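# Seat three sleeves band-down on separate pins

## Task

Three sleeves will be delivered. Place each on a different pin with its coloured band at the bottom, slide it fully down until it reaches the table, and release it. Never let a sleeve land on a pin's rim, and never release one that is only balanced on a pin's tip; if either happens, lift it well away from the pins and try again, because a sleeve that drops from such a position may fail the task. Still holding a sleeve aloft at the end fails the task. Finish with the whole arm, hand included, hanging in free air and touching nothing once everything has settled.

## Robot and tools

Robot: a single arm with six revolute joints and a two-finger gripper. There is one arm, so every command row describes only that arm. Cameras: cam_head_left and cam_head_right are fixed head cameras and cam_wrist rides on the hand; all three give 504x504 images.

Frame: the scene frame has its origin on the tabletop directly beneath the arm base, +z up, and +y to the left when facing along +x. Results report end_effector_position (metres) and end_effector_quat_wxyz plus linear (m/s) and angular (rad/s) velocities in this frame. The reported hand position is approximate and drifts more at long reach. The base may sit slightly tilted. The end-effector point lies midway between the finger pads, 3 to 4 cm back from the fingertips; fingers point along the gripper's +x and close along its y.

execute_actions takes "actions", a list holding zero or one item, and optional "pictures" (boolean). An empty list just reports state and includes pictures. An action item is {"rows": [...], "steps": n} with n from 1 to 15 (default 15, and at least 7 in practice). Each row is one list of 7 plain numbers: six absolute joint target angles in radians in column order waist, shoulder, elbow, wrist pitch, wrist yaw, wrist roll, followed by the gripper opening. One row is applied per control step (1/30 s); if there are fewer rows than steps, the final row is held. Joint targets are absolute positions, not offsets, in the same units printed on the Joint positions line. Stated ranges: waist -3.054 to 3.054, shoulder 0.000 to 3.142, elbow 0.000 to 2.356, wrist pitch -1.571 to 1.571, wrist yaw -1.571 to 1.571, wrist roll -3.142 to 3.142. A target more than 0.010 rad outside a range and farther out than the current angle is refused (nothing is sent). Actual limits can differ by 0.010 rad; over-limit targets are clipped, and a 'joint sent to its limit' note may appear, possibly referring to an earlier action. Opening is on a -1 to 1 scale: +1 fully open (pads 0.088 m apart), empty fingers touch near -0.80, and values below that add nothing. Closing fully takes roughly 0.5 s.

A wait item is {"steps": n} with n up to 300; it sends nothing new and returns after that many steps counted from the previous result. Each action's result is taken 7 steps before it ends; those remaining steps run afterwards before the next action begins. Between calls the arm keeps pursuing the last row sent until it essentially stops moving.

Motion limits: each step, a joint's target is kept within a lead of its measured angle (0.211 rad waist/shoulder/elbow, 0.213 wrist pitch, 0.267 wrist yaw, 0.228 wrist roll), and if targets would move the hand more than 70 mm from where it is, all are scaled back. So big moves need several calls. Friction may leave joints short of target, especially at full reach, and tiny changes may not register; read Joint positions after each move.

Result lines: Joint positions and Joint velocities list the six joints then pad gap (m, m/s). grip_measured is the current opening on the command scale; to hold something, keep commanding an opening well below grip_measured (lower means tighter; readings may be off by about 1 mm). Finger force tops out near 34 N per pad; snapping shut fast can push harder and even spring them open. 'joint command not followed' means the clearance check altered or blocked targets (mount block or post counts as the arm). HELD marks steps where your row was not sent in full. Joint torques are whole drive outputs with per-unit offset, scale and noise; they are only a rough guide to contact.

Faults to avoid: contact torque reaching a load limit (N m: waist 17.8, shoulder 22, elbow 22, wrist pitch 5.8, wrist yaw 5.78, wrist roll 5.42, including held weight) stops the arm for 10 s and cancels the rest of the call. Holding loads heats motors; MOTOR HOT appears from 50 °C, and at 95 °C an OVER-TEMPERATURE FAULT holds the arm; if it fails to cool, power cuts and the arm goes limp. Also avoid dropping or slamming sleeves, hard pushes, and knocking anything off the table, which fails the task. Loose objects can occasionally get nudged by an outside push.

zoom_image: {"camera": one of cam_head_left, cam_head_right, cam_wrist, "region": [x0, y0, x1, y1]} in pixels of that camera's latest image, origin top-left, at most 504 by 504; returns an enlarged view.

show_instructions: no arguments; displays the scene's reference images.

finished_scene: {"scene": n}, the integer number of the current scene; ends it irreversibly, reports success, and starts the next one. Answering without any tool call ends everything.

Calibration data per camera (intrinsics K, distortion D, T_world_to_cam) is supplied in OpenCV convention; fixed cameras may be off by a couple of degrees and several millimetres, and the wrist camera pose derives from reported joint angles.

Typical order: look, locate a sleeve and a free pin, open, approach, close below grip_measured, lift, align over pin band-down, lower until it slides to the table, open, retract upward clear of everything.

Each tool is called after "Call:" as a command line: name --argument value for each argument, lists and objects as JSON in quotes; but a table of rows of numbers goes row by row, as --pt "numbers of a row", without its own name.

## Session

Call:
show_instructions

Call:
execute_actions --actions '[]'

Reference images for this scene: manual page 1, manual page 2, manual page 3, manual page 4.

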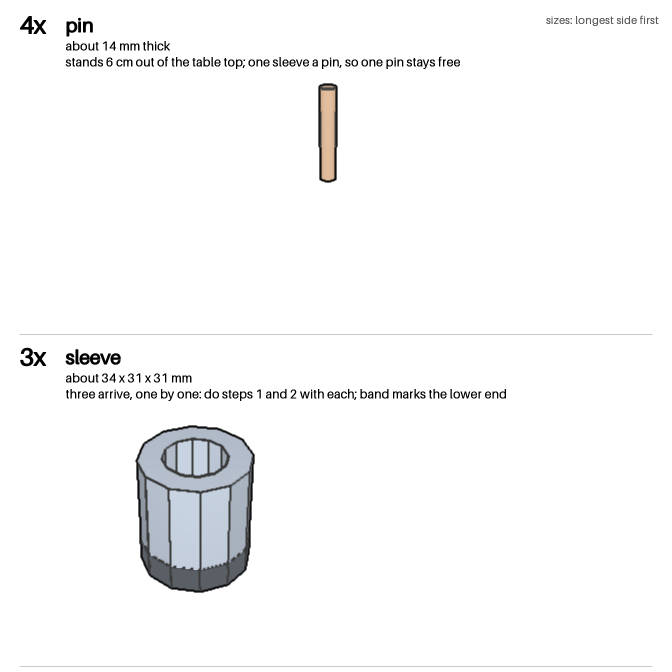

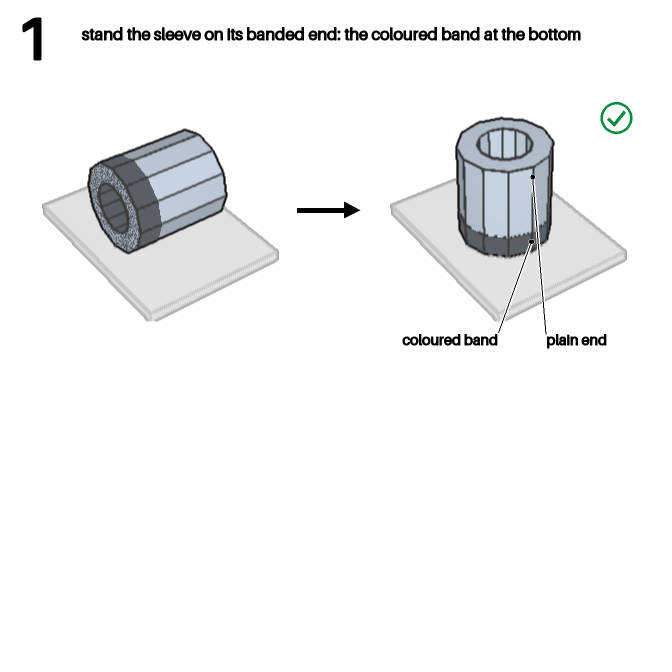

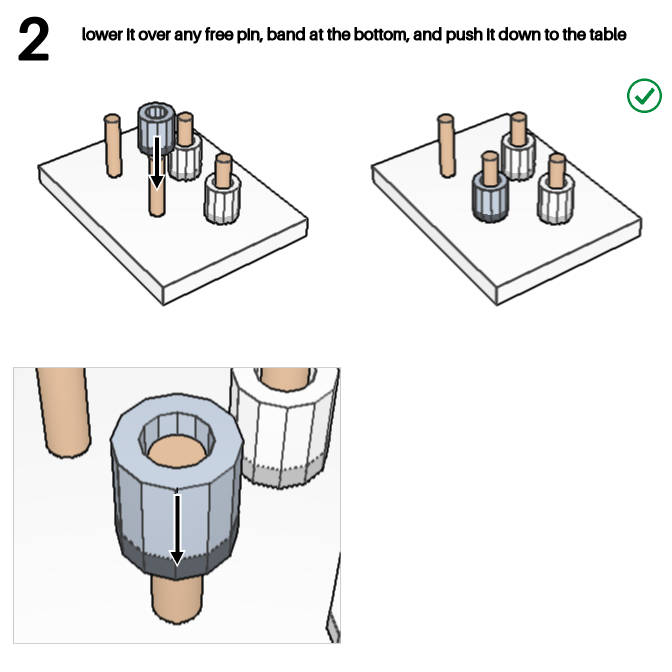

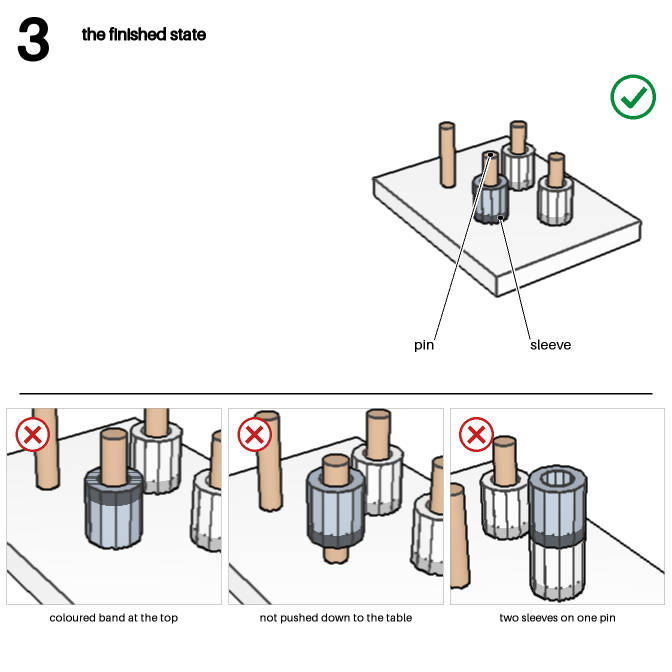

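Scene clock: 0.00 s of 4600.00 s.
end_effector_position=(+0.2340, +0.2098, +0.3984) grip_measured=+0.844 end_effector_quat_wxyz=(+0.735, -0.673, -0.065, +0.057) end_effector_velocity=(+0.001, -0.001, -0.002) end_effector_angular_velocity=(-0.006, +0.005, -0.008)
Joint positions: [ 1.217  2.17   0.945  1.094  1.222 -2.168  0.08 ]
Joint velocities: [-0.002  0.002 -0.002  0.007  0.007 -0.007 -0.   ]
Joint torques (N m, as the arm reports them, + toward a larger angle): no reading
Heat: hottest shoulder 25 °C (+0.0 °C/min).
camera_calibration (this result's frames):
cam_wrist: T_world_to_cam=[[-0.0164548, -0.125859, 0.991912, -0.351478], [-0.14696, -0.980967, -0.126908, 0.323523], [0.989006, -0.14786, -0.00235457, -0.127985], [0, 0, 0, 1]] pos_world=[0.168339, 0.254205, 0.389391]

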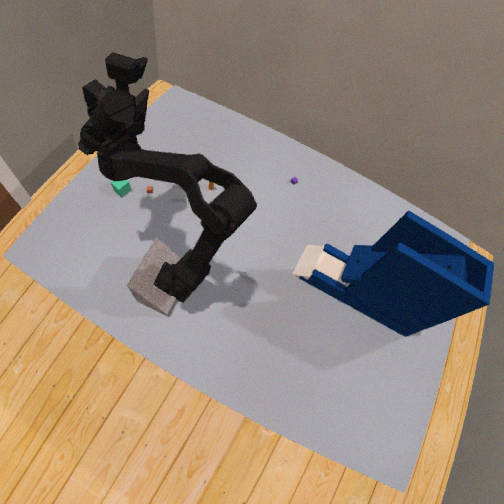

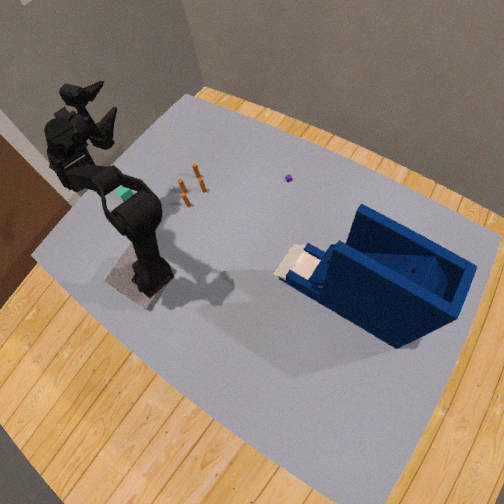

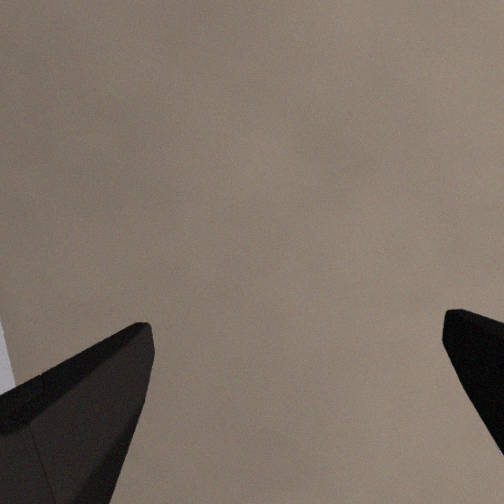

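Call:
execute_actions --actions '[{"steps": 150}]' --pictures true

Scene clock: 5.00 s of 4600.00 s.
end_effector_position=(+0.2339, +0.2099, +0.3985) grip_measured=+0.844 end_effector_quat_wxyz=(+0.735, -0.673, -0.066, +0.057) end_effector_velocity=(+0.003, -0.000, -0.001) end_effector_angular_velocity=(+0.000, +0.003, +0.002)
Joint positions: [ 1.217  2.17   0.945  1.094  1.222 -2.168  0.08 ]
Joint velocities: [-0.007 -0.002 -0.002 -0.007 -0.007  0.007  0.   ]
Joint torques (N m, as the arm reports them, + toward a larger angle): [ 2.55 -4.11  4.8   1.09 -0.57  0.03]
Heat: hottest shoulder 25 °C (+0.0 °C/min).
Kept back: nothing.
Steps of this call (steps 1 to 150: nothing new was sent). Readings (joint positions):
1: [1.217 2.170 0.945 1.094 1.222 -2.168]
2: [1.217 2.170 0.945 1.094 1.222 -2.168]
4: [1.217 2.170 0.945 1.094 1.222 -2.168]
8: [1.217 2.170 0.945 1.094 1.222 -2.168]
150: the state above
camera_calibration (this result's frames):
cam_wrist: T_world_to_cam=[[-0.0166944, -0.125889, 0.991904, -0.351477], [-0.146667, -0.981003, -0.126974, 0.323527], [0.989045, -0.147599, -0.00208649, -0.128002], [0, 0, 0, 1]] pos_world=[0.168182, 0.254241, 0.389444]

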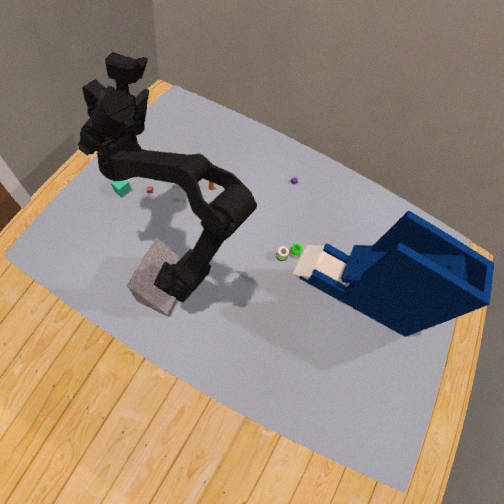

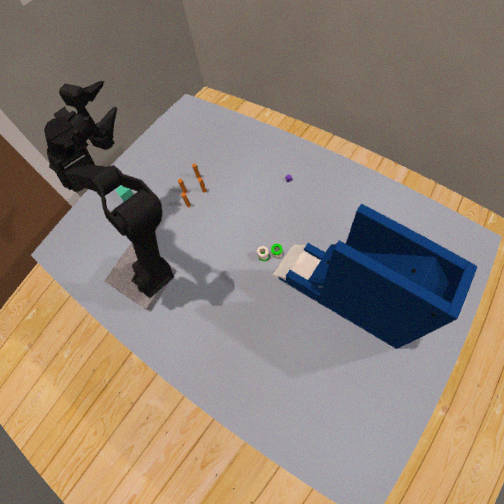

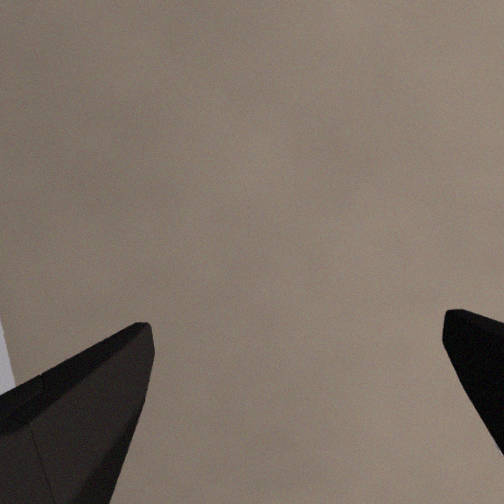

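Call:
execute_actions --actions '[{"steps": 120}]' --pictures true

Call:
zoom_image --camera "cam_head_right" --region '[230, 210, 330, 310]'

Scene clock: 9.00 s of 4600.00 s.
end_effector_position=(+0.2339, +0.2099, +0.3985) grip_measured=+0.844 end_effector_quat_wxyz=(+0.735, -0.673, -0.066, +0.057) end_effector_velocity=(+0.003, -0.000, -0.001) end_effector_angular_velocity=(-0.014, +0.000, +0.002)
Joint positions: [ 1.217  2.17   0.945  1.094  1.222 -2.168  0.08 ]
Joint velocities: [-0.007 -0.002 -0.002 -0.007 -0.007 -0.007 -0.   ]
Joint torques (N m, as the arm reports them, + toward a larger angle): [ 2.56 -4.11  4.78  1.09 -0.57  0.03]
Heat: hottest shoulder 26 °C (+6.7 °C/min).
Kept back: nothing.
Steps of this call (steps 1 to 120: nothing new was sent). Readings (joint positions):
1: [1.217 2.170 0.945 1.094 1.222 -2.168]
2: [1.217 2.170 0.945 1.094 1.222 -2.168]
4: [1.217 2.170 0.945 1.094 1.222 -2.168]
8: [1.217 2.170 0.945 1.094 1.222 -2.168]
120: the state above
camera_calibration (this result's frames):
cam_wrist: T_world_to_cam=[[-0.0166944, -0.125889, 0.991904, -0.351477], [-0.146667, -0.981003, -0.126974, 0.323527], [0.989045, -0.147599, -0.00208649, -0.128002], [0, 0, 0, 1]] pos_world=[0.168182, 0.254241, 0.389444]

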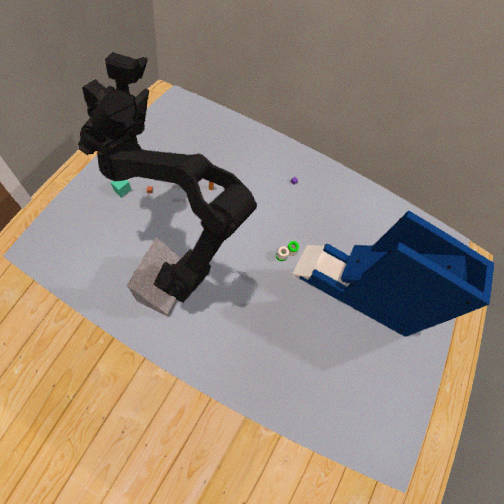

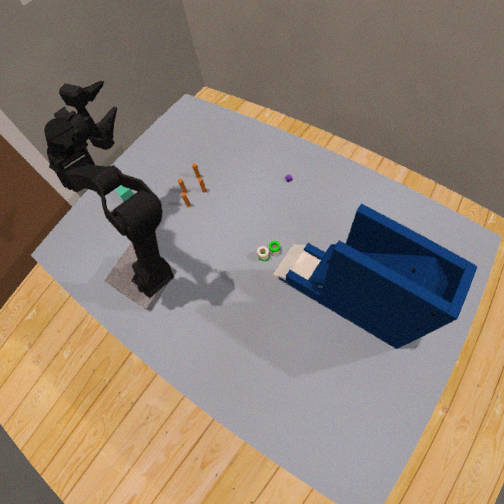

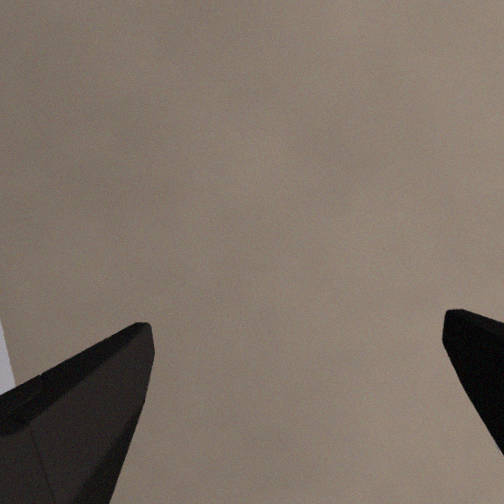

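Region (230, 210, 330, 310) of cam_head_right's 504x504 image, scaled by 5.040, with more detail than that image has.

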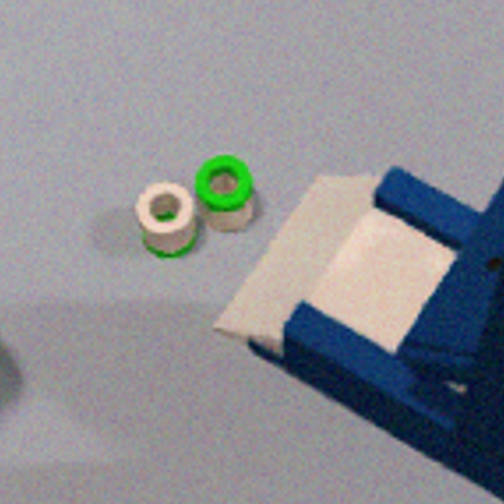

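Call:
execute_actions --actions '[{"rows": [[1.206,2.159,0.942,1.081,1.218,-2.153,0.8],[1.183,2.137,0.937,1.055,1.211,-2.124,0.75],[1.15,2.104,0.929,1.015,1.2,-2.08,0.7],[1.117,2.071,0.921,0.976,1.189,-2.036,0.65],[1.083,2.038,0.913,0.937,1.178,-1.993,0.6],[1.05,2.005,0.905,0.898,1.168,-1.949,0.55],[1.017,1.972,0.898,0.859,1.157,-1.905,0.5],[0.983,1.938,0.89,0.82,1.146,-1.862,0.45],[0.95,1.905,0.882,0.781,1.135,-1.818,0.4],[0.916,1.872,0.874,0.742,1.124,-1.774,0.35],[0.883,1.839,0.866,0.703,1.113,-1.73,0.3],[0.85,1.806,0.858,0.664,1.103,-1.687,0.25],[0.816,1.773,0.85,0.624,1.092,-1.643,0.2],[0.783,1.74,0.842,0.585,1.081,-1.599,0.18],[0.75,1.707,0.834,0.546,1.07,-1.556,0.18]], "steps": 15}]'

Call:
execute_actions --actions '[{"rows": [[0.716,1.674,0.826,0.507,1.059,-1.512,0.18],[0.683,1.641,0.819,0.468,1.048,-1.468,0.18],[0.649,1.608,0.811,0.429,1.037,-1.424,0.18],[0.616,1.575,0.803,0.39,1.027,-1.381,0.18],[0.583,1.542,0.795,0.351,1.016,-1.337,0.18],[0.549,1.509,0.787,0.312,1.005,-1.293,0.18],[0.516,1.476,0.779,0.273,0.994,-1.25,0.18],[0.483,1.443,0.771,0.233,0.983,-1.206,0.18],[0.449,1.41,0.763,0.194,0.972,-1.162,0.18],[0.416,1.377,0.755,0.155,0.961,-1.118,0.18],[0.383,1.344,0.747,0.116,0.951,-1.075,0.18],[0.349,1.311,0.74,0.077,0.94,-1.031,0.18],[0.316,1.278,0.732,0.038,0.929,-0.987,0.18],[0.282,1.245,0.724,-0.001,0.918,-0.943,0.18],[0.249,1.212,0.716,-0.04,0.907,-0.9,0.18]], "steps": 15}]'

Call:
execute_actions --actions '[{"rows": [[0.216,1.179,0.708,-0.079,0.896,-0.856,0.18],[0.182,1.146,0.7,-0.119,0.885,-0.812,0.18],[0.149,1.113,0.692,-0.158,0.875,-0.769,0.18],[0.116,1.08,0.684,-0.197,0.864,-0.725,0.18],[0.082,1.047,0.676,-0.236,0.853,-0.681,0.18],[0.049,1.014,0.668,-0.275,0.842,-0.637,0.18],[0.015,0.98,0.66,-0.314,0.831,-0.594,0.18],[-0.018,0.947,0.653,-0.353,0.82,-0.55,0.18],[-0.051,0.914,0.645,-0.392,0.81,-0.506,0.18],[-0.085,0.881,0.637,-0.431,0.799,-0.463,0.18],[-0.118,0.848,0.629,-0.47,0.788,-0.419,0.18],[-0.151,0.815,0.621,-0.51,0.777,-0.375,0.18],[-0.174,0.793,0.616,-0.536,0.77,-0.346,0.18],[-0.185,0.782,0.613,-0.549,0.766,-0.331,0.18]], "steps": 15}]'

Call:
execute_actions --actions '[{"steps": 20}]' --pictures true

Scene clock: 16.77 s of 4600.00 s.
end_effector_position=(+0.2760, +0.1754, +0.3901) grip_measured=+0.606 end_effector_quat_wxyz=(+0.774, -0.628, -0.023, +0.072) end_effector_velocity=(+0.341, -0.335, -0.082) end_effector_angular_velocity=(+0.879, +0.745, -0.472)
Joint positions: [ 1.1    2.054  0.926  0.937  1.178 -1.994  0.069]
Joint velocities: [-0.989 -0.93  -0.149 -0.974 -0.271  1.106 -0.067]
Joint torques (N m, as the arm reports them, + toward a larger angle): [ 2.24 -4.83  3.14  1.04 -0.54  0.19]
Heat: hottest elbow 27 °C (+7.2 °C/min).
Steps of this call (steps 1 to 225: nothing new was sent; steps 226 to 233: the first 8 steps of this action). Readings (joint positions):
226: [1.217 2.170 0.946 1.094 1.222 -2.168]
227: [1.215 2.168 0.946 1.088 1.221 -2.161]
229: [1.200 2.151 0.944 1.051 1.209 -2.123]
233: the state above

Scene clock: 17.27 s of 4600.00 s.
end_effector_position=(+0.3748, -0.0102, +0.2929) grip_measured=+0.193 end_effector_quat_wxyz=(+0.891, -0.408, +0.188, +0.072) end_effector_velocity=(+0.035, -0.375, -0.260) end_effector_angular_velocity=(+0.984, +0.722, -0.700)
Joint positions: [ 0.601  1.565  0.815  0.373  1.023 -1.361  0.048]
Joint velocities: [-1.004 -1.004 -0.242 -1.179 -0.344  1.326 -0.005]
Joint torques (N m, as the arm reports them, + toward a larger angle): [ 4.18 -2.16  2.5   1.1  -0.52  0.17]
Heat: hottest elbow 27 °C (+6.9 °C/min).
Steps of this call (steps 1 to 7: the last 7 steps of your previous action; steps 8 to 15: the first 8 steps of this action). Readings (joint positions):
8: [0.832 1.794 0.872 0.645 1.098 -1.665]
9: [0.800 1.761 0.863 0.607 1.088 -1.623]
11: [0.734 1.697 0.847 0.529 1.066 -1.536]
15: the state above

Scene clock: 17.77 s of 4600.00 s.
end_effector_position=(+0.3132, -0.1667, +0.1624) grip_measured=+0.180 end_effector_quat_wxyz=(+0.910, -0.115, +0.398, -0.019) end_effector_velocity=(-0.260, -0.222, -0.234) end_effector_angular_velocity=(+0.901, +0.694, -1.115)
Joint positions: [ 0.1    1.067  0.695 -0.214  0.861 -0.705  0.048]
Joint velocities: [-1.004 -0.994 -0.247 -1.179 -0.315  1.297 -0.   ]
Joint torques (N m, as the arm reports them, + toward a larger angle): [ 2.97 -1.62  2.09  1.02 -0.47  0.14]
Heat: hottest elbow 27 °C (+6.8 °C/min).
Steps of this call (steps 1 to 7: the last 7 steps of your previous action; steps 8 to 15: the first 8 steps of this action). Readings (joint positions):
8: [0.334 1.300 0.751 0.061 0.936 -1.011]
9: [0.300 1.266 0.743 0.021 0.926 -0.967]
11: [0.233 1.200 0.727 -0.058 0.904 -0.879]
15: the state above

Scene clock: 18.43 s of 4600.00 s.
end_effector_position=(+0.2279, -0.2089, +0.1072) grip_measured=+0.180 end_effector_quat_wxyz=(+0.860, +0.066, +0.493, -0.116) end_effector_velocity=(-0.007, +0.001, -0.003) end_effector_angular_velocity=(+0.016, +0.017, -0.008)
Joint positions: [-0.179  0.789  0.626 -0.543  0.77  -0.337  0.048]
Joint velocities: [-0.012 -0.017 -0.002 -0.037 -0.007  0.022 -0.   ]
Joint torques (N m, as the arm reports them, + toward a larger angle): [ 1.25 -1.24  2.01  0.88 -0.32  0.09]
Heat: hottest elbow 27 °C (+6.5 °C/min).
Kept back: nothing.
Steps of this call (steps 1 to 7: the last 7 steps of your previous action; steps 8 to 20: the robot went on to your last target). Readings (joint positions):
1: [0.066 1.034 0.686 -0.253 0.851 -0.661]
2: [0.033 1.001 0.678 -0.292 0.839 -0.617]
4: [-0.034 0.935 0.663 -0.370 0.818 -0.530]
8: [-0.136 0.832 0.638 -0.486 0.790 -0.403]
20: the state above
camera_calibration (this result's frames):
cam_wrist: T_world_to_cam=[[-0.301848, -0.953356, -0.000639412, -0.116862], [-0.93274, 0.29546, -0.206639, 0.329167], [0.197189, -0.0617771, -0.978417, 0.118542], [0, 0, 0, 1]] pos_world=[0.248377, -0.201344, 0.183927]

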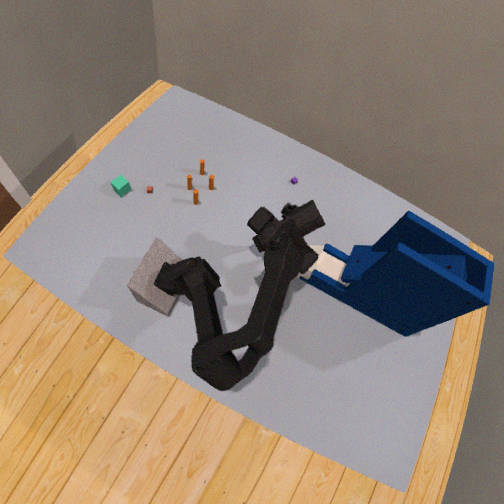

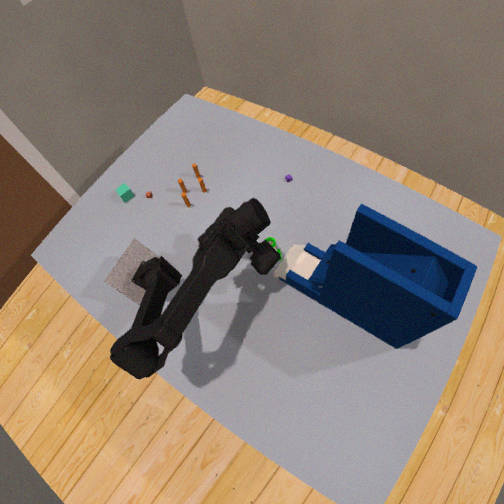

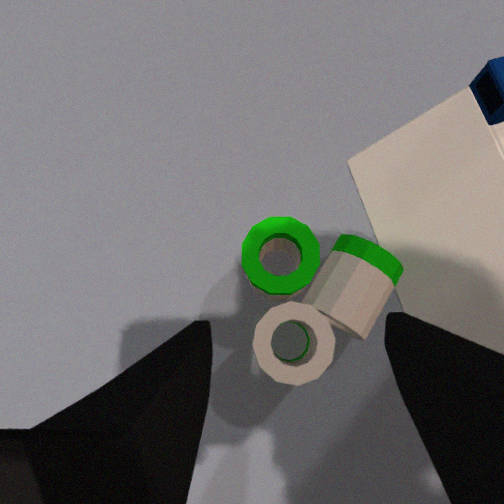

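Call:
execute_actions --actions '[{"rows": [[-0.178,0.781,0.604,-0.537,0.778,-0.318,0.16],[-0.174,0.78,0.588,-0.52,0.797,-0.288,0.14],[-0.169,0.779,0.567,-0.499,0.821,-0.25,0.12],[-0.163,0.778,0.546,-0.478,0.846,-0.212,0.1],[-0.158,0.777,0.525,-0.457,0.871,-0.174,0.08],[-0.152,0.776,0.504,-0.436,0.896,-0.136,0.06],[-0.147,0.775,0.483,-0.415,0.921,-0.098,0.06],[-0.141,0.774,0.462,-0.394,0.946,-0.06,0.06],[-0.136,0.774,0.446,-0.378,0.965,-0.033,0.06],[-0.134,0.774,0.438,-0.37,0.974,-0.02,0.06]], "steps": 12}]'

Call:
execute_actions --actions '[{"steps": 16}]' --pictures true

Scene clock: 21.13 s of 4600.00 s.
end_effector_position=(+0.2248, -0.2077, +0.1017) grip_measured=+0.133 end_effector_quat_wxyz=(+0.853, +0.088, +0.492, -0.149) end_effector_velocity=(-0.033, +0.025, -0.064) end_effector_angular_velocity=(+0.015, +0.035, -0.887)
Joint positions: [-0.174  0.784  0.591 -0.508  0.81  -0.266  0.046]
Joint velocities: [ 0.11  -0.032 -0.432  0.447  0.52   0.784 -0.023]
Joint torques (N m, as the arm reports them, + toward a larger angle): [ 1.64 -1.08  1.58  1.11 -0.13  0.16]
Heat: hottest elbow 27 °C (+5.7 °C/min).
Steps of this call (steps 1 to 30: the robot went on to your last target; steps 31 to 76: nothing new was sent; steps 77 to 81: the first 5 steps of this action). Readings (joint positions):
77: [-0.181 0.787 0.624 -0.546 0.769 -0.333]
78: [-0.181 0.787 0.622 -0.543 0.771 -0.325]
80: [-0.178 0.785 0.604 -0.522 0.794 -0.291]
81: the state above

Scene clock: 21.67 s of 4600.00 s.
end_effector_position=(+0.2119, -0.1967, +0.0814) grip_measured=+0.061 end_effector_quat_wxyz=(+0.827, +0.150, +0.477, -0.258) end_effector_velocity=(-0.004, +0.002, -0.004) end_effector_angular_velocity=(-0.000, +0.004, -0.036)
Joint positions: [-0.137  0.78   0.453 -0.375  0.968 -0.029  0.042]
Joint velocities: [ 0.002 -0.007 -0.022  0.007  0.022  0.037 -0.001]
Joint torques (N m, as the arm reports them, + toward a larger angle): [ 1.94 -1.13  2.07  1.19  0.03  0.15]
Heat: hottest elbow 27 °C (+5.5 °C/min).
Kept back: nothing.
Steps of this call (steps 1 to 7: the last 7 steps of your previous action; steps 8 to 16: the robot went on to your last target). Readings (joint positions):
1: [-0.170 0.783 0.575 -0.493 0.828 -0.239]
2: [-0.165 0.782 0.558 -0.477 0.847 -0.209]
4: [-0.156 0.781 0.521 -0.442 0.889 -0.145]
8: [-0.143 0.781 0.470 -0.398 0.942 -0.065]
16: the state above
camera_calibration (this result's frames):
cam_wrist: T_world_to_cam=[[-0.601327, -0.798999, -0.00261051, -0.0160965], [-0.782601, 0.589638, -0.199656, 0.330816], [0.161065, -0.118016, -0.979862, 0.0939484], [0, 0, 0, 1]] pos_world=[0.234086, -0.196835, 0.158064]

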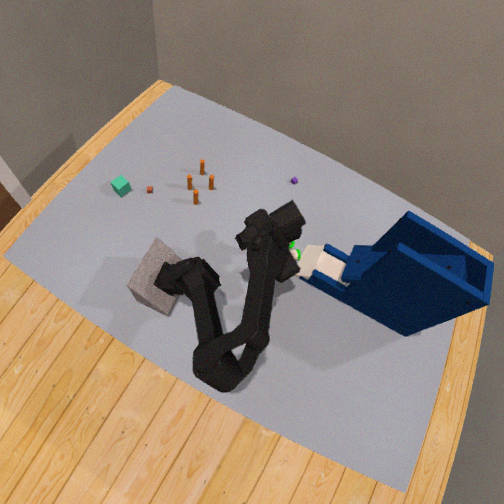

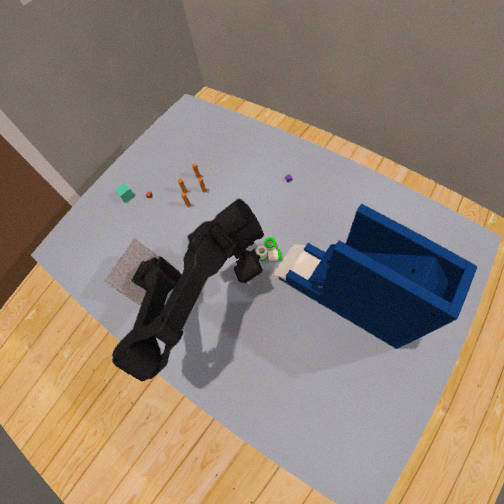

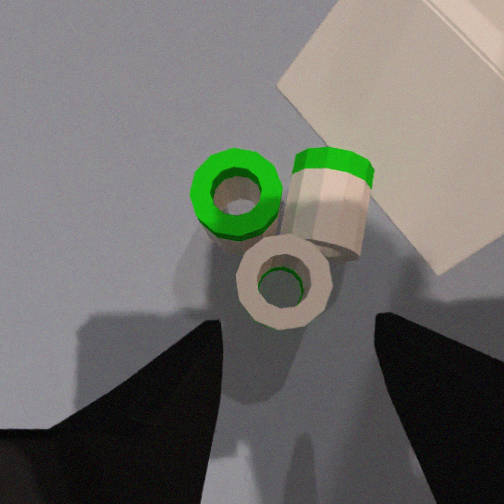

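Call:
execute_actions --actions '[{"rows": [[-0.1497,0.7915,0.4341,-0.355,0.9624,-0.0386,0.06],[-0.1641,0.7957,0.429,-0.3331,0.9511,-0.0541,0.06],[-0.1829,0.8019,0.4225,-0.3044,0.9363,-0.0739,0.06],[-0.2013,0.8087,0.4164,-0.2763,0.9218,-0.0929,0.06],[-0.2194,0.8162,0.4106,-0.2488,0.9074,-0.1109,0.06],[-0.237,0.8243,0.4053,-0.2218,0.8932,-0.1281,0.06],[-0.2543,0.8331,0.4003,-0.1953,0.8792,-0.1443,0.06],[-0.2712,0.8425,0.3957,-0.1694,0.8654,-0.1597,0.06],[-0.2876,0.8527,0.3915,-0.144,0.8518,-0.1741,0.06],[-0.3037,0.8634,0.3877,-0.1192,0.8385,-0.1877,0.06],[-0.3194,0.8748,0.3842,-0.095,0.8253,-0.2003,0.06],[-0.3328,0.8853,0.3815,-0.0742,0.8139,-0.2106,0.06],[-0.3441,0.8948,0.3794,-0.0567,0.8043,-0.219,0.06],[-0.3496,0.8996,0.3784,-0.0481,0.7996,-0.2229,0.06],[-0.3533,0.9029,0.3778,-0.0424,0.7964,-0.2255,0.06]], "steps": 15}]'

Call:
execute_actions --actions '[{"steps": 16}]' --pictures true

Scene clock: 23.63 s of 4600.00 s.
end_effector_position=(+0.2175, -0.2002, +0.0695) grip_measured=+0.060 end_effector_quat_wxyz=(+0.826, +0.151, +0.477, -0.260) end_effector_velocity=(+0.029, -0.021, -0.080) end_effector_angular_velocity=(-0.018, +0.053, +0.036)
Joint positions: [-0.213  0.809  0.424 -0.252  0.911 -0.104  0.042]
Joint velocities: [-0.476  0.227 -0.154  0.696 -0.359 -0.476 -0.   ]
Joint torques (N m, as the arm reports them, + toward a larger angle): [ 1.25 -0.3   1.91  1.25 -0.22 -0.17]
Heat: hottest elbow 27 °C (+5.1 °C/min).
Steps of this call (steps 1 to 15: the robot went on to your last target; steps 16 to 51: nothing new was sent; steps 52 to 59: the first 8 steps of this action). Readings (joint positions):
52: [-0.137 0.779 0.450 -0.370 0.971 -0.024]
53: [-0.139 0.780 0.448 -0.364 0.970 -0.027]
55: [-0.156 0.784 0.443 -0.336 0.956 -0.047]
59: the state above

Scene clock: 24.17 s of 4600.00 s.
end_effector_position=(+0.2276, -0.2076, +0.0467) grip_measured=+0.060 end_effector_quat_wxyz=(+0.826, +0.150, +0.478, -0.260) end_effector_velocity=(-0.001, -0.001, -0.005) end_effector_angular_velocity=(-0.006, +0.010, +0.019)
Joint positions: [-0.346  0.893  0.39  -0.049  0.802 -0.219  0.042]
Joint velocities: [-0.027  0.007 -0.007  0.022 -0.022 -0.037 -0.   ]
Joint torques (N m, as the arm reports them, + toward a larger angle): [ 1.49 -0.63  1.46  1.21 -0.24 -0.18]
Heat: hottest elbow 27 °C (+5.0 °C/min).
Kept back: nothing.
Steps of this call (steps 1 to 7: the last 7 steps of your previous action; steps 8 to 16: the robot went on to your last target). Readings (joint positions):
1: [-0.229 0.817 0.420 -0.229 0.899 -0.119]
2: [-0.244 0.826 0.415 -0.205 0.886 -0.133]
4: [-0.276 0.844 0.406 -0.157 0.860 -0.161]
8: [-0.325 0.878 0.395 -0.086 0.822 -0.200]
16: the state above
camera_calibration (this result's frames):
cam_wrist: T_world_to_cam=[[-0.605165, -0.7961, -0.000314278, -0.014073], [-0.780125, 0.593101, -0.19909, 0.342727], [0.158682, -0.120237, -0.979981, 0.0561867], [0, 0, 0, 1]] pos_world=[0.249938, -0.20772, 0.123291]

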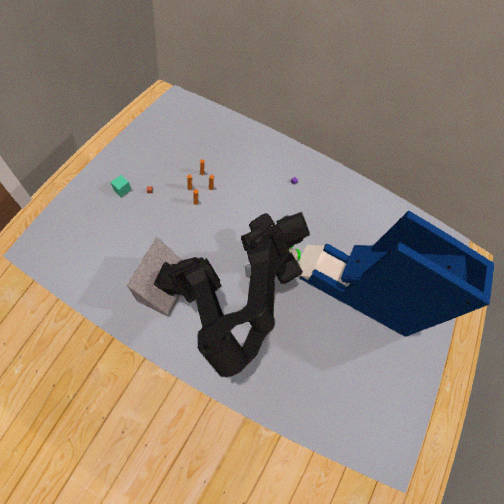

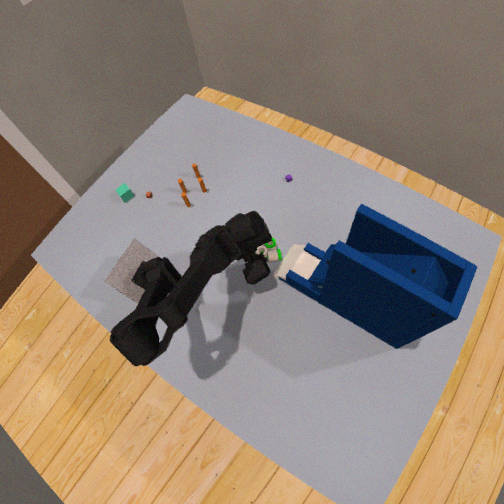

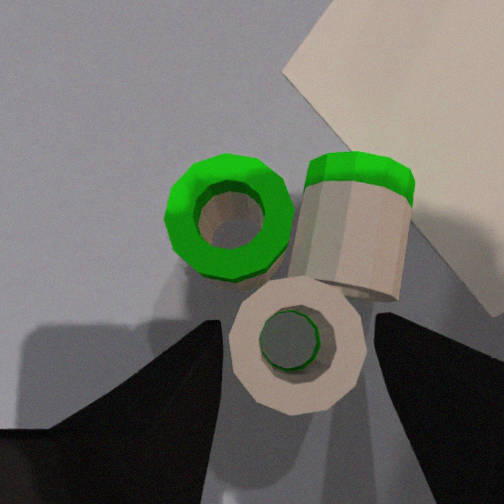

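Call:
execute_actions --actions '[{"rows": [[-0.3533,0.9029,0.3778,-0.0424,0.7964,-0.2255,-0.02],[-0.3533,0.9029,0.3778,-0.0424,0.7964,-0.2255,-0.09],[-0.3533,0.9029,0.3778,-0.0424,0.7964,-0.2255,-0.16],[-0.3533,0.9029,0.3778,-0.0424,0.7964,-0.2255,-0.23],[-0.3533,0.9029,0.3778,-0.0424,0.7964,-0.2255,-0.3],[-0.3533,0.9029,0.3778,-0.0424,0.7964,-0.2255,-0.38],[-0.3533,0.9029,0.3778,-0.0424,0.7964,-0.2255,-0.46],[-0.3533,0.9029,0.3778,-0.0424,0.7964,-0.2255,-0.5]], "steps": 15}]'

Call:
execute_actions --actions '[{"rows": [[-0.34,0.885,0.404,-0.06,0.803,-0.215,-0.5],[-0.325,0.875,0.41,-0.085,0.815,-0.2,-0.5],[-0.303,0.862,0.418,-0.12,0.832,-0.185,-0.5],[-0.278,0.85,0.428,-0.158,0.85,-0.17,-0.5],[-0.25,0.84,0.44,-0.198,0.868,-0.155,-0.5],[-0.22,0.835,0.453,-0.238,0.884,-0.14,-0.5],[-0.188,0.837,0.467,-0.276,0.897,-0.13,-0.5],[-0.155,0.848,0.482,-0.31,0.905,-0.125,-0.5],[-0.122,0.868,0.498,-0.338,0.907,-0.125,-0.5],[-0.089,0.897,0.515,-0.36,0.903,-0.128,-0.5],[-0.056,0.933,0.532,-0.375,0.894,-0.133,-0.5],[-0.023,0.975,0.549,-0.385,0.882,-0.139,-0.5],[0.01,1.019,0.566,-0.39,0.869,-0.145,-0.5],[0.043,1.063,0.583,-0.392,0.856,-0.151,-0.5],[0.076,1.107,0.6,-0.392,0.843,-0.157,-0.5]], "steps": 15}]'

Call:
execute_actions --actions '[{"rows": [[0.109,1.151,0.617,-0.392,0.83,-0.163,-0.5],[0.142,1.195,0.634,-0.392,0.817,-0.169,-0.5],[0.175,1.239,0.651,-0.392,0.804,-0.175,-0.5],[0.207,1.283,0.668,-0.392,0.791,-0.181,-0.5],[0.238,1.327,0.685,-0.392,0.778,-0.187,-0.5],[0.268,1.371,0.702,-0.392,0.765,-0.193,-0.5],[0.297,1.415,0.719,-0.392,0.752,-0.199,-0.5],[0.325,1.459,0.736,-0.392,0.739,-0.205,-0.5],[0.352,1.503,0.753,-0.392,0.726,-0.211,-0.5],[0.377,1.547,0.769,-0.392,0.713,-0.217,-0.5],[0.4,1.591,0.784,-0.392,0.7,-0.223,-0.5],[0.421,1.635,0.798,-0.392,0.687,-0.229,-0.5],[0.441,1.679,0.811,-0.392,0.674,-0.235,-0.5],[0.459,1.723,0.824,-0.392,0.661,-0.241,-0.5],[0.476,1.767,0.836,-0.392,0.648,-0.247,-0.5]], "steps": 15}]'

Call:
execute_actions --actions '[{"rows": [[0.491,1.81,0.847,-0.392,0.635,-0.254,-0.5],[0.504,1.85,0.857,-0.392,0.622,-0.261,-0.5],[0.515,1.886,0.866,-0.392,0.61,-0.267,-0.5],[0.524,1.917,0.873,-0.392,0.6,-0.272,-0.5],[0.53,1.942,0.878,-0.392,0.592,-0.276,-0.5],[0.534,1.959,0.881,-0.392,0.586,-0.279,-0.5],[0.535,1.968,0.882,-0.392,0.5836,-0.281,-0.5]], "steps": 9}]'

Call:
execute_actions --actions '[{"steps": 18}]' --pictures true

Scene clock: 27.20 s of 4600.00 s.
end_effector_position=(+0.2278, -0.2076, +0.0460) grip_measured=-0.175 end_effector_quat_wxyz=(+0.826, +0.150, +0.478, -0.260) end_effector_velocity=(-0.000, +0.002, -0.000) end_effector_angular_velocity=(+0.003, +0.001, +0.017)
Joint positions: [-0.349  0.895  0.389 -0.044  0.799 -0.222  0.03 ]
Joint velocities: [ 0.002 -0.002 -0.002 -0.007 -0.007 -0.007 -0.   ]
Joint torques (N m, as the arm reports them, + toward a larger angle): [ 1.61 -0.84  1.74  1.2  -0.24 -0.16]
Heat: hottest elbow 27 °C (+4.4 °C/min).
Steps of this call (steps 1 to 15: the robot went on to your last target; steps 16 to 83: nothing new was sent; steps 84 to 91: the first 8 steps of this action). Readings (joint positions):
84: [-0.349 0.895 0.389 -0.045 0.799 -0.222]
85: [-0.349 0.895 0.389 -0.045 0.799 -0.222]
87: [-0.349 0.895 0.389 -0.045 0.799 -0.222]
91: the state above

Scene clock: 27.70 s of 4600.00 s.
end_effector_position=(+0.2260, -0.1995, +0.0629) grip_measured=-0.176 end_effector_quat_wxyz=(+0.829, +0.141, +0.483, -0.242) end_effector_velocity=(+0.036, +0.050, +0.147) end_effector_angular_velocity=(-0.017, -0.119, +0.435)
Joint positions: [-0.25   0.859  0.429 -0.196  0.863 -0.163  0.03 ]
Joint velocities: [ 0.779 -0.105  0.379 -0.916  0.359  0.271 -0.   ]
Joint torques (N m, as the arm reports them, + toward a larger angle): [ 2.44 -1.52  4.52  0.91 -0.04  0.07]
Heat: hottest elbow 27 °C (+4.3 °C/min).
Steps of this call (steps 1 to 7: the last 7 steps of your previous action; steps 8 to 15: the first 8 steps of this action). Readings (joint positions):
8: [-0.349 0.895 0.389 -0.044 0.799 -0.222]
9: [-0.348 0.895 0.390 -0.048 0.800 -0.221]
11: [-0.331 0.887 0.395 -0.084 0.813 -0.207]
15: the state above

Scene clock: 28.20 s of 4600.00 s.
end_effector_position=(+0.3014, -0.0701, +0.1256) grip_measured=-0.176 end_effector_quat_wxyz=(+0.882, +0.002, +0.469, +0.052) end_effector_velocity=(+0.116, +0.393, +0.114) end_effector_angular_velocity=(-0.016, -0.201, +1.536)
Joint positions: [ 0.216  1.301  0.669 -0.383  0.786 -0.181  0.03 ]
Joint velocities: [ 0.896  1.267  0.505 -0.051 -0.374 -0.183  0.   ]
Joint torques (N m, as the arm reports them, + toward a larger angle): [ 4.21 -0.63  4.4   0.89 -0.39 -0.21]
Heat: hottest elbow 27 °C (+4.3 °C/min).
Steps of this call (steps 1 to 7: the last 7 steps of your previous action; steps 8 to 15: the first 8 steps of this action). Readings (joint positions):
8: [-0.008 1.012 0.553 -0.360 0.866 -0.147]
9: [0.024 1.050 0.569 -0.367 0.856 -0.150]
11: [0.090 1.132 0.601 -0.376 0.834 -0.160]
15: the state above

Scene clock: 28.50 s of 4600.00 s.
end_effector_position=(+0.3107, +0.0516, +0.1404) grip_measured=-0.176 end_effector_quat_wxyz=(+0.854, -0.112, +0.452, +0.232) end_effector_velocity=(-0.061, +0.386, -0.046) end_effector_angular_velocity=(-0.252, +0.136, +1.366)
Joint positions: [ 0.44   1.691  0.807 -0.387  0.67  -0.235  0.03 ]
Joint velocities: [ 0.549  1.292  0.374 -0.022 -0.403 -0.212  0.   ]
Joint torques (N m, as the arm reports them, + toward a larger angle): [ 4.59 -1.83  4.47  0.92 -0.27 -0.15]
Heat: hottest elbow 27 °C (+4.2 °C/min).
Steps of this call (steps 1 to 7: the last 7 steps of your previous action; steps 8 to 9: the first 2 steps of this action). Readings (joint positions):
8: [0.421 1.647 0.794 -0.387 0.683 -0.229]
9: the state above

Scene clock: 29.10 s of 4600.00 s.
end_effector_position=(+0.2876, +0.1240, +0.1181) grip_measured=-0.177 end_effector_quat_wxyz=(+0.799, -0.193, +0.463, +0.332) end_effector_velocity=(-0.005, +0.008, -0.006) end_effector_angular_velocity=(+0.001, +0.016, +0.032)
Joint positions: [ 0.532  1.955  0.871 -0.391  0.587 -0.277  0.03 ]
Joint velocities: [ 0.002  0.027 -0.002  0.007 -0.022 -0.007 -0.   ]
Joint torques (N m, as the arm reports them, + toward a larger angle): [ 5.4  -2.41  5.01  1.08 -0.25 -0.2 ]
Heat: hottest elbow 27 °C (+4.1 °C/min).
Kept back: nothing.
Steps of this call (steps 1 to 7: the last 7 steps of your previous action; steps 8 to 18: the robot went on to your last target). Readings (joint positions):
1: [0.458 1.733 0.819 -0.387 0.656 -0.242]
2: [0.473 1.773 0.829 -0.387 0.644 -0.248]
4: [0.499 1.845 0.845 -0.388 0.621 -0.258]
8: [0.525 1.928 0.858 -0.391 0.596 -0.271]
18: the state above
camera_calibration (this result's frames):
cam_wrist: T_world_to_cam=[[0.679503, -0.733672, -0.000314538, -0.090952], [-0.719206, -0.666021, -0.197887, 0.345525], [0.144975, 0.134691, -0.980225, 0.128852], [0, 0, 0, 1]] pos_world=[0.291625, 0.146042, 0.19465]

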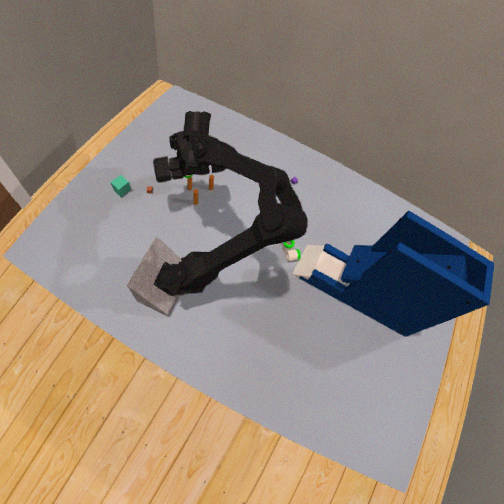

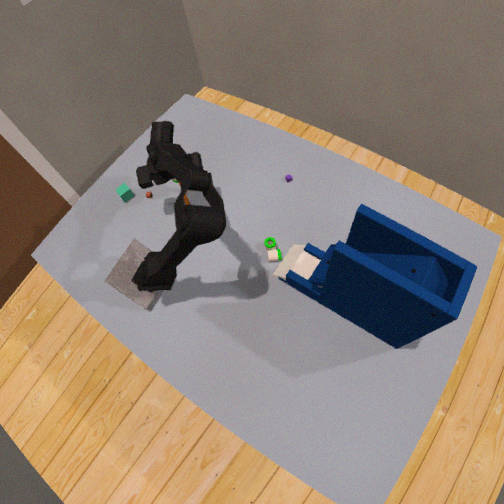

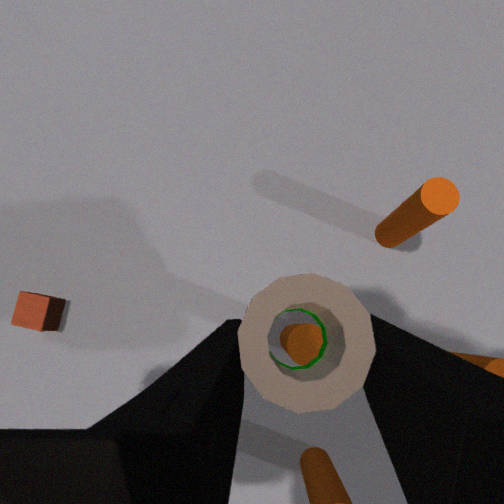

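Call:
execute_actions --actions '[]'

Call:
zoom_image --camera "cam_wrist" --region '[255, 290, 355, 390]'

Scene clock: 29.27 s of 4600.00 s.
end_effector_position=(+0.2872, +0.1244, +0.1177) grip_measured=-0.177 end_effector_quat_wxyz=(+0.799, -0.193, +0.463, +0.332) end_effector_velocity=(-0.003, +0.001, -0.001) end_effector_angular_velocity=(-0.004, +0.005, +0.019)
Joint positions: [ 0.533  1.956  0.871 -0.391  0.587 -0.277  0.03 ]
Joint velocities: [ 0.002  0.002 -0.002 -0.007 -0.007 -0.007 -0.   ]
Joint torques (N m, as the arm reports them, + toward a larger angle): [ 5.32 -2.31  5.06  1.08 -0.32 -0.18]
Heat: hottest elbow 27 °C (+4.1 °C/min).
Kept back: nothing.
Steps of this call (steps 1 to 5: the robot went on to your last target). Readings (joint positions):
1: [0.532 1.955 0.871 -0.391 0.587 -0.277]
2: [0.533 1.956 0.871 -0.391 0.587 -0.277]
4: [0.533 1.956 0.871 -0.391 0.587 -0.277]
5: the state above
camera_calibration (this result's frames):
cam_wrist: T_world_to_cam=[[0.680902, -0.732374, -0.000069762, -0.0910413], [-0.718075, -0.667589, -0.196707, 0.345212], [0.144017, 0.133989, -0.980462, 0.128851], [0, 0, 0, 1]] pos_world=[0.291322, 0.146519, 0.194233]

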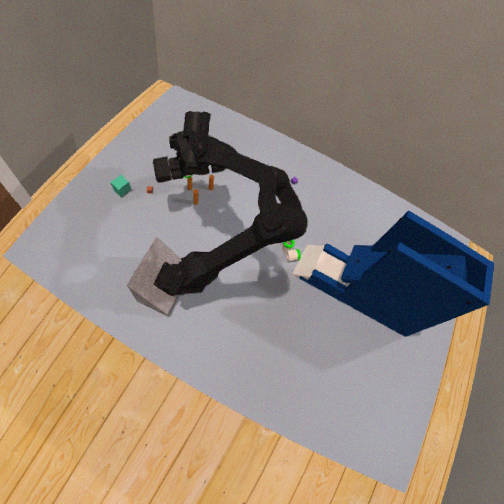

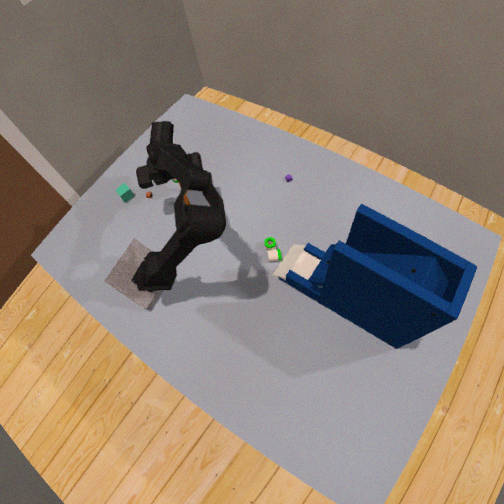

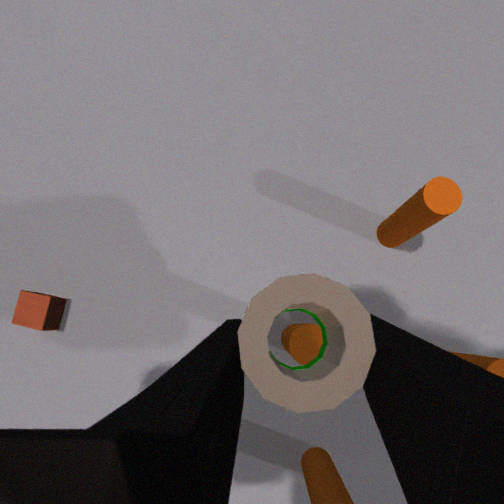

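Region (255, 290, 355, 390) of cam_wrist's 504x504 image, scaled by 5.040, with more detail than that image has.

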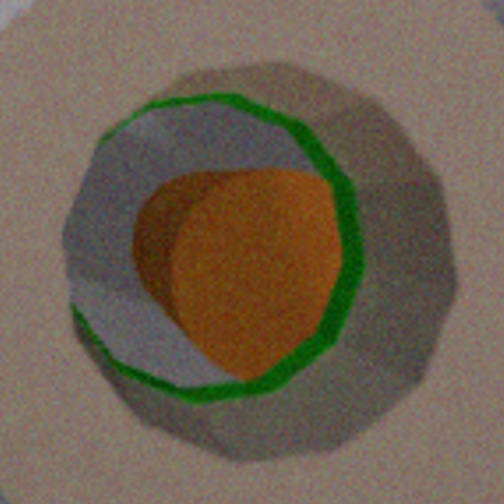

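Call:
execute_actions --actions '[{"rows": [[0.527,1.945,0.862,-0.385,0.584,-0.284,-0.5],[0.521,1.935,0.855,-0.379,0.583,-0.291,-0.5],[0.515,1.928,0.849,-0.373,0.582,-0.298,-0.5],[0.509,1.923,0.844,-0.367,0.581,-0.305,-0.5],[0.503,1.923,0.839,-0.361,0.58,-0.311,-0.5],[0.498,1.923,0.835,-0.355,0.58,-0.316,-0.5],[0.495,1.923,0.832,-0.352,0.58,-0.319,-0.5],[0.495,1.93,0.832,-0.352,0.58,-0.319,-0.5],[0.495,1.94,0.832,-0.352,0.58,-0.319,-0.5],[0.495,1.948,0.832,-0.352,0.58,-0.319,-0.5],[0.495,1.951,0.832,-0.352,0.58,-0.319,-0.5]], "steps": 12}]'

Call:
execute_actions --actions '[{"steps": 16}]' --pictures true

Call:
zoom_image --camera "cam_wrist" --region '[255, 290, 355, 390]'

Scene clock: 31.30 s of 4600.00 s.
end_effector_position=(+0.2893, +0.1233, +0.1181) grip_measured=-0.178 end_effector_quat_wxyz=(+0.801, -0.192, +0.459, +0.333) end_effector_velocity=(+0.024, -0.040, -0.006) end_effector_angular_velocity=(+0.049, -0.047, -0.085)
Joint positions: [ 0.526  1.95   0.867 -0.379  0.584 -0.291  0.03 ]
Joint velocities: [-0.125 -0.139 -0.09   0.125  0.007 -0.125 -0.   ]
Joint torques (N m, as the arm reports them, + toward a larger angle): [ 4.49 -4.71  2.4   1.24 -0.24 -0.12]
Heat: hottest elbow 27 °C (+3.8 °C/min).
Steps of this call (steps 1 to 15: the robot went on to your last target; steps 16 to 56: nothing new was sent; steps 57 to 61: the first 5 steps of this action). Readings (joint positions):
57: [0.533 1.957 0.871 -0.391 0.587 -0.278]
58: [0.533 1.957 0.871 -0.391 0.587 -0.280]
60: [0.530 1.953 0.870 -0.384 0.585 -0.287]
61: the state above

Scene clock: 31.83 s of 4600.00 s.
end_effector_position=(+0.2904, +0.1176, +0.1109) grip_measured=-0.178 end_effector_quat_wxyz=(+0.800, -0.191, +0.462, +0.331) end_effector_velocity=(-0.005, -0.001, -0.006) end_effector_angular_velocity=(-0.010, +0.017, +0.018)
Joint positions: [ 0.5    1.94   0.845 -0.355  0.583 -0.315  0.03 ]
Joint velocities: [-0.007  0.002 -0.012 -0.007 -0.007 -0.007 -0.   ]
Joint torques (N m, as the arm reports them, + toward a larger angle): [ 4.77 -2.51  2.39  1.26 -0.32 -0.15]
Heat: hottest elbow 27 °C (+3.8 °C/min).
Kept back: nothing.
Steps of this call (steps 1 to 7: the last 7 steps of your previous action; steps 8 to 16: the robot went on to your last target). Readings (joint positions):
1: [0.522 1.945 0.864 -0.374 0.584 -0.296]
2: [0.516 1.941 0.860 -0.369 0.584 -0.300]
4: [0.507 1.938 0.855 -0.363 0.584 -0.306]
8: [0.501 1.938 0.847 -0.359 0.584 -0.312]
16: the state above
camera_calibration (this result's frames):
cam_wrist: T_world_to_cam=[[0.677654, -0.735379, -0.00166563, -0.0966938], [-0.720642, -0.663619, -0.200713, 0.34238], [0.146495, 0.137214, -0.979649, 0.121465], [0, 0, 0, 1]] pos_world=[0.294464, 0.139436, 0.187551]

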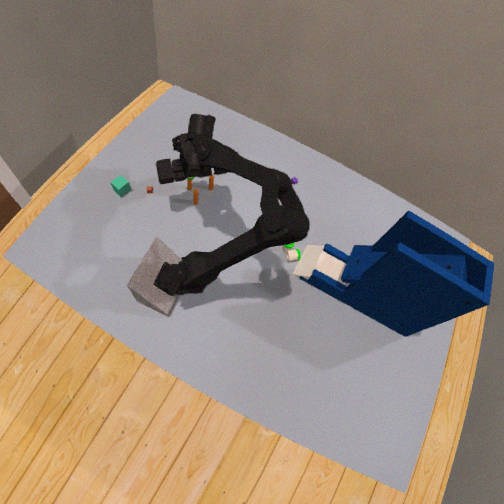

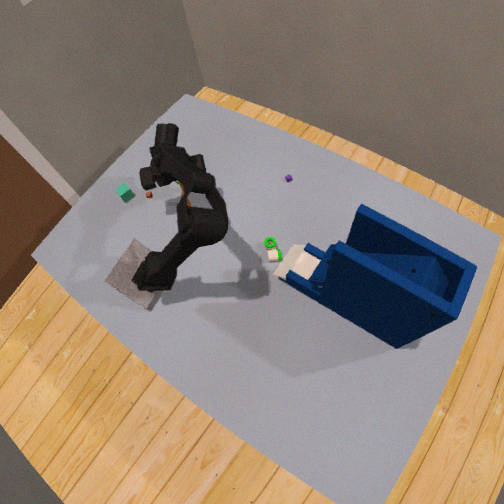

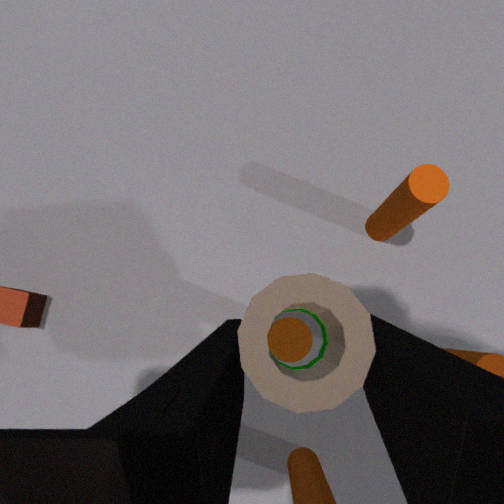

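Region (255, 290, 355, 390) of cam_wrist's 504x504 image, scaled by 5.040, with more detail than that image has.

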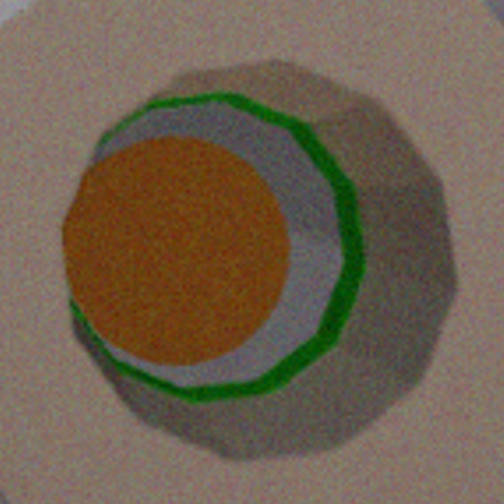

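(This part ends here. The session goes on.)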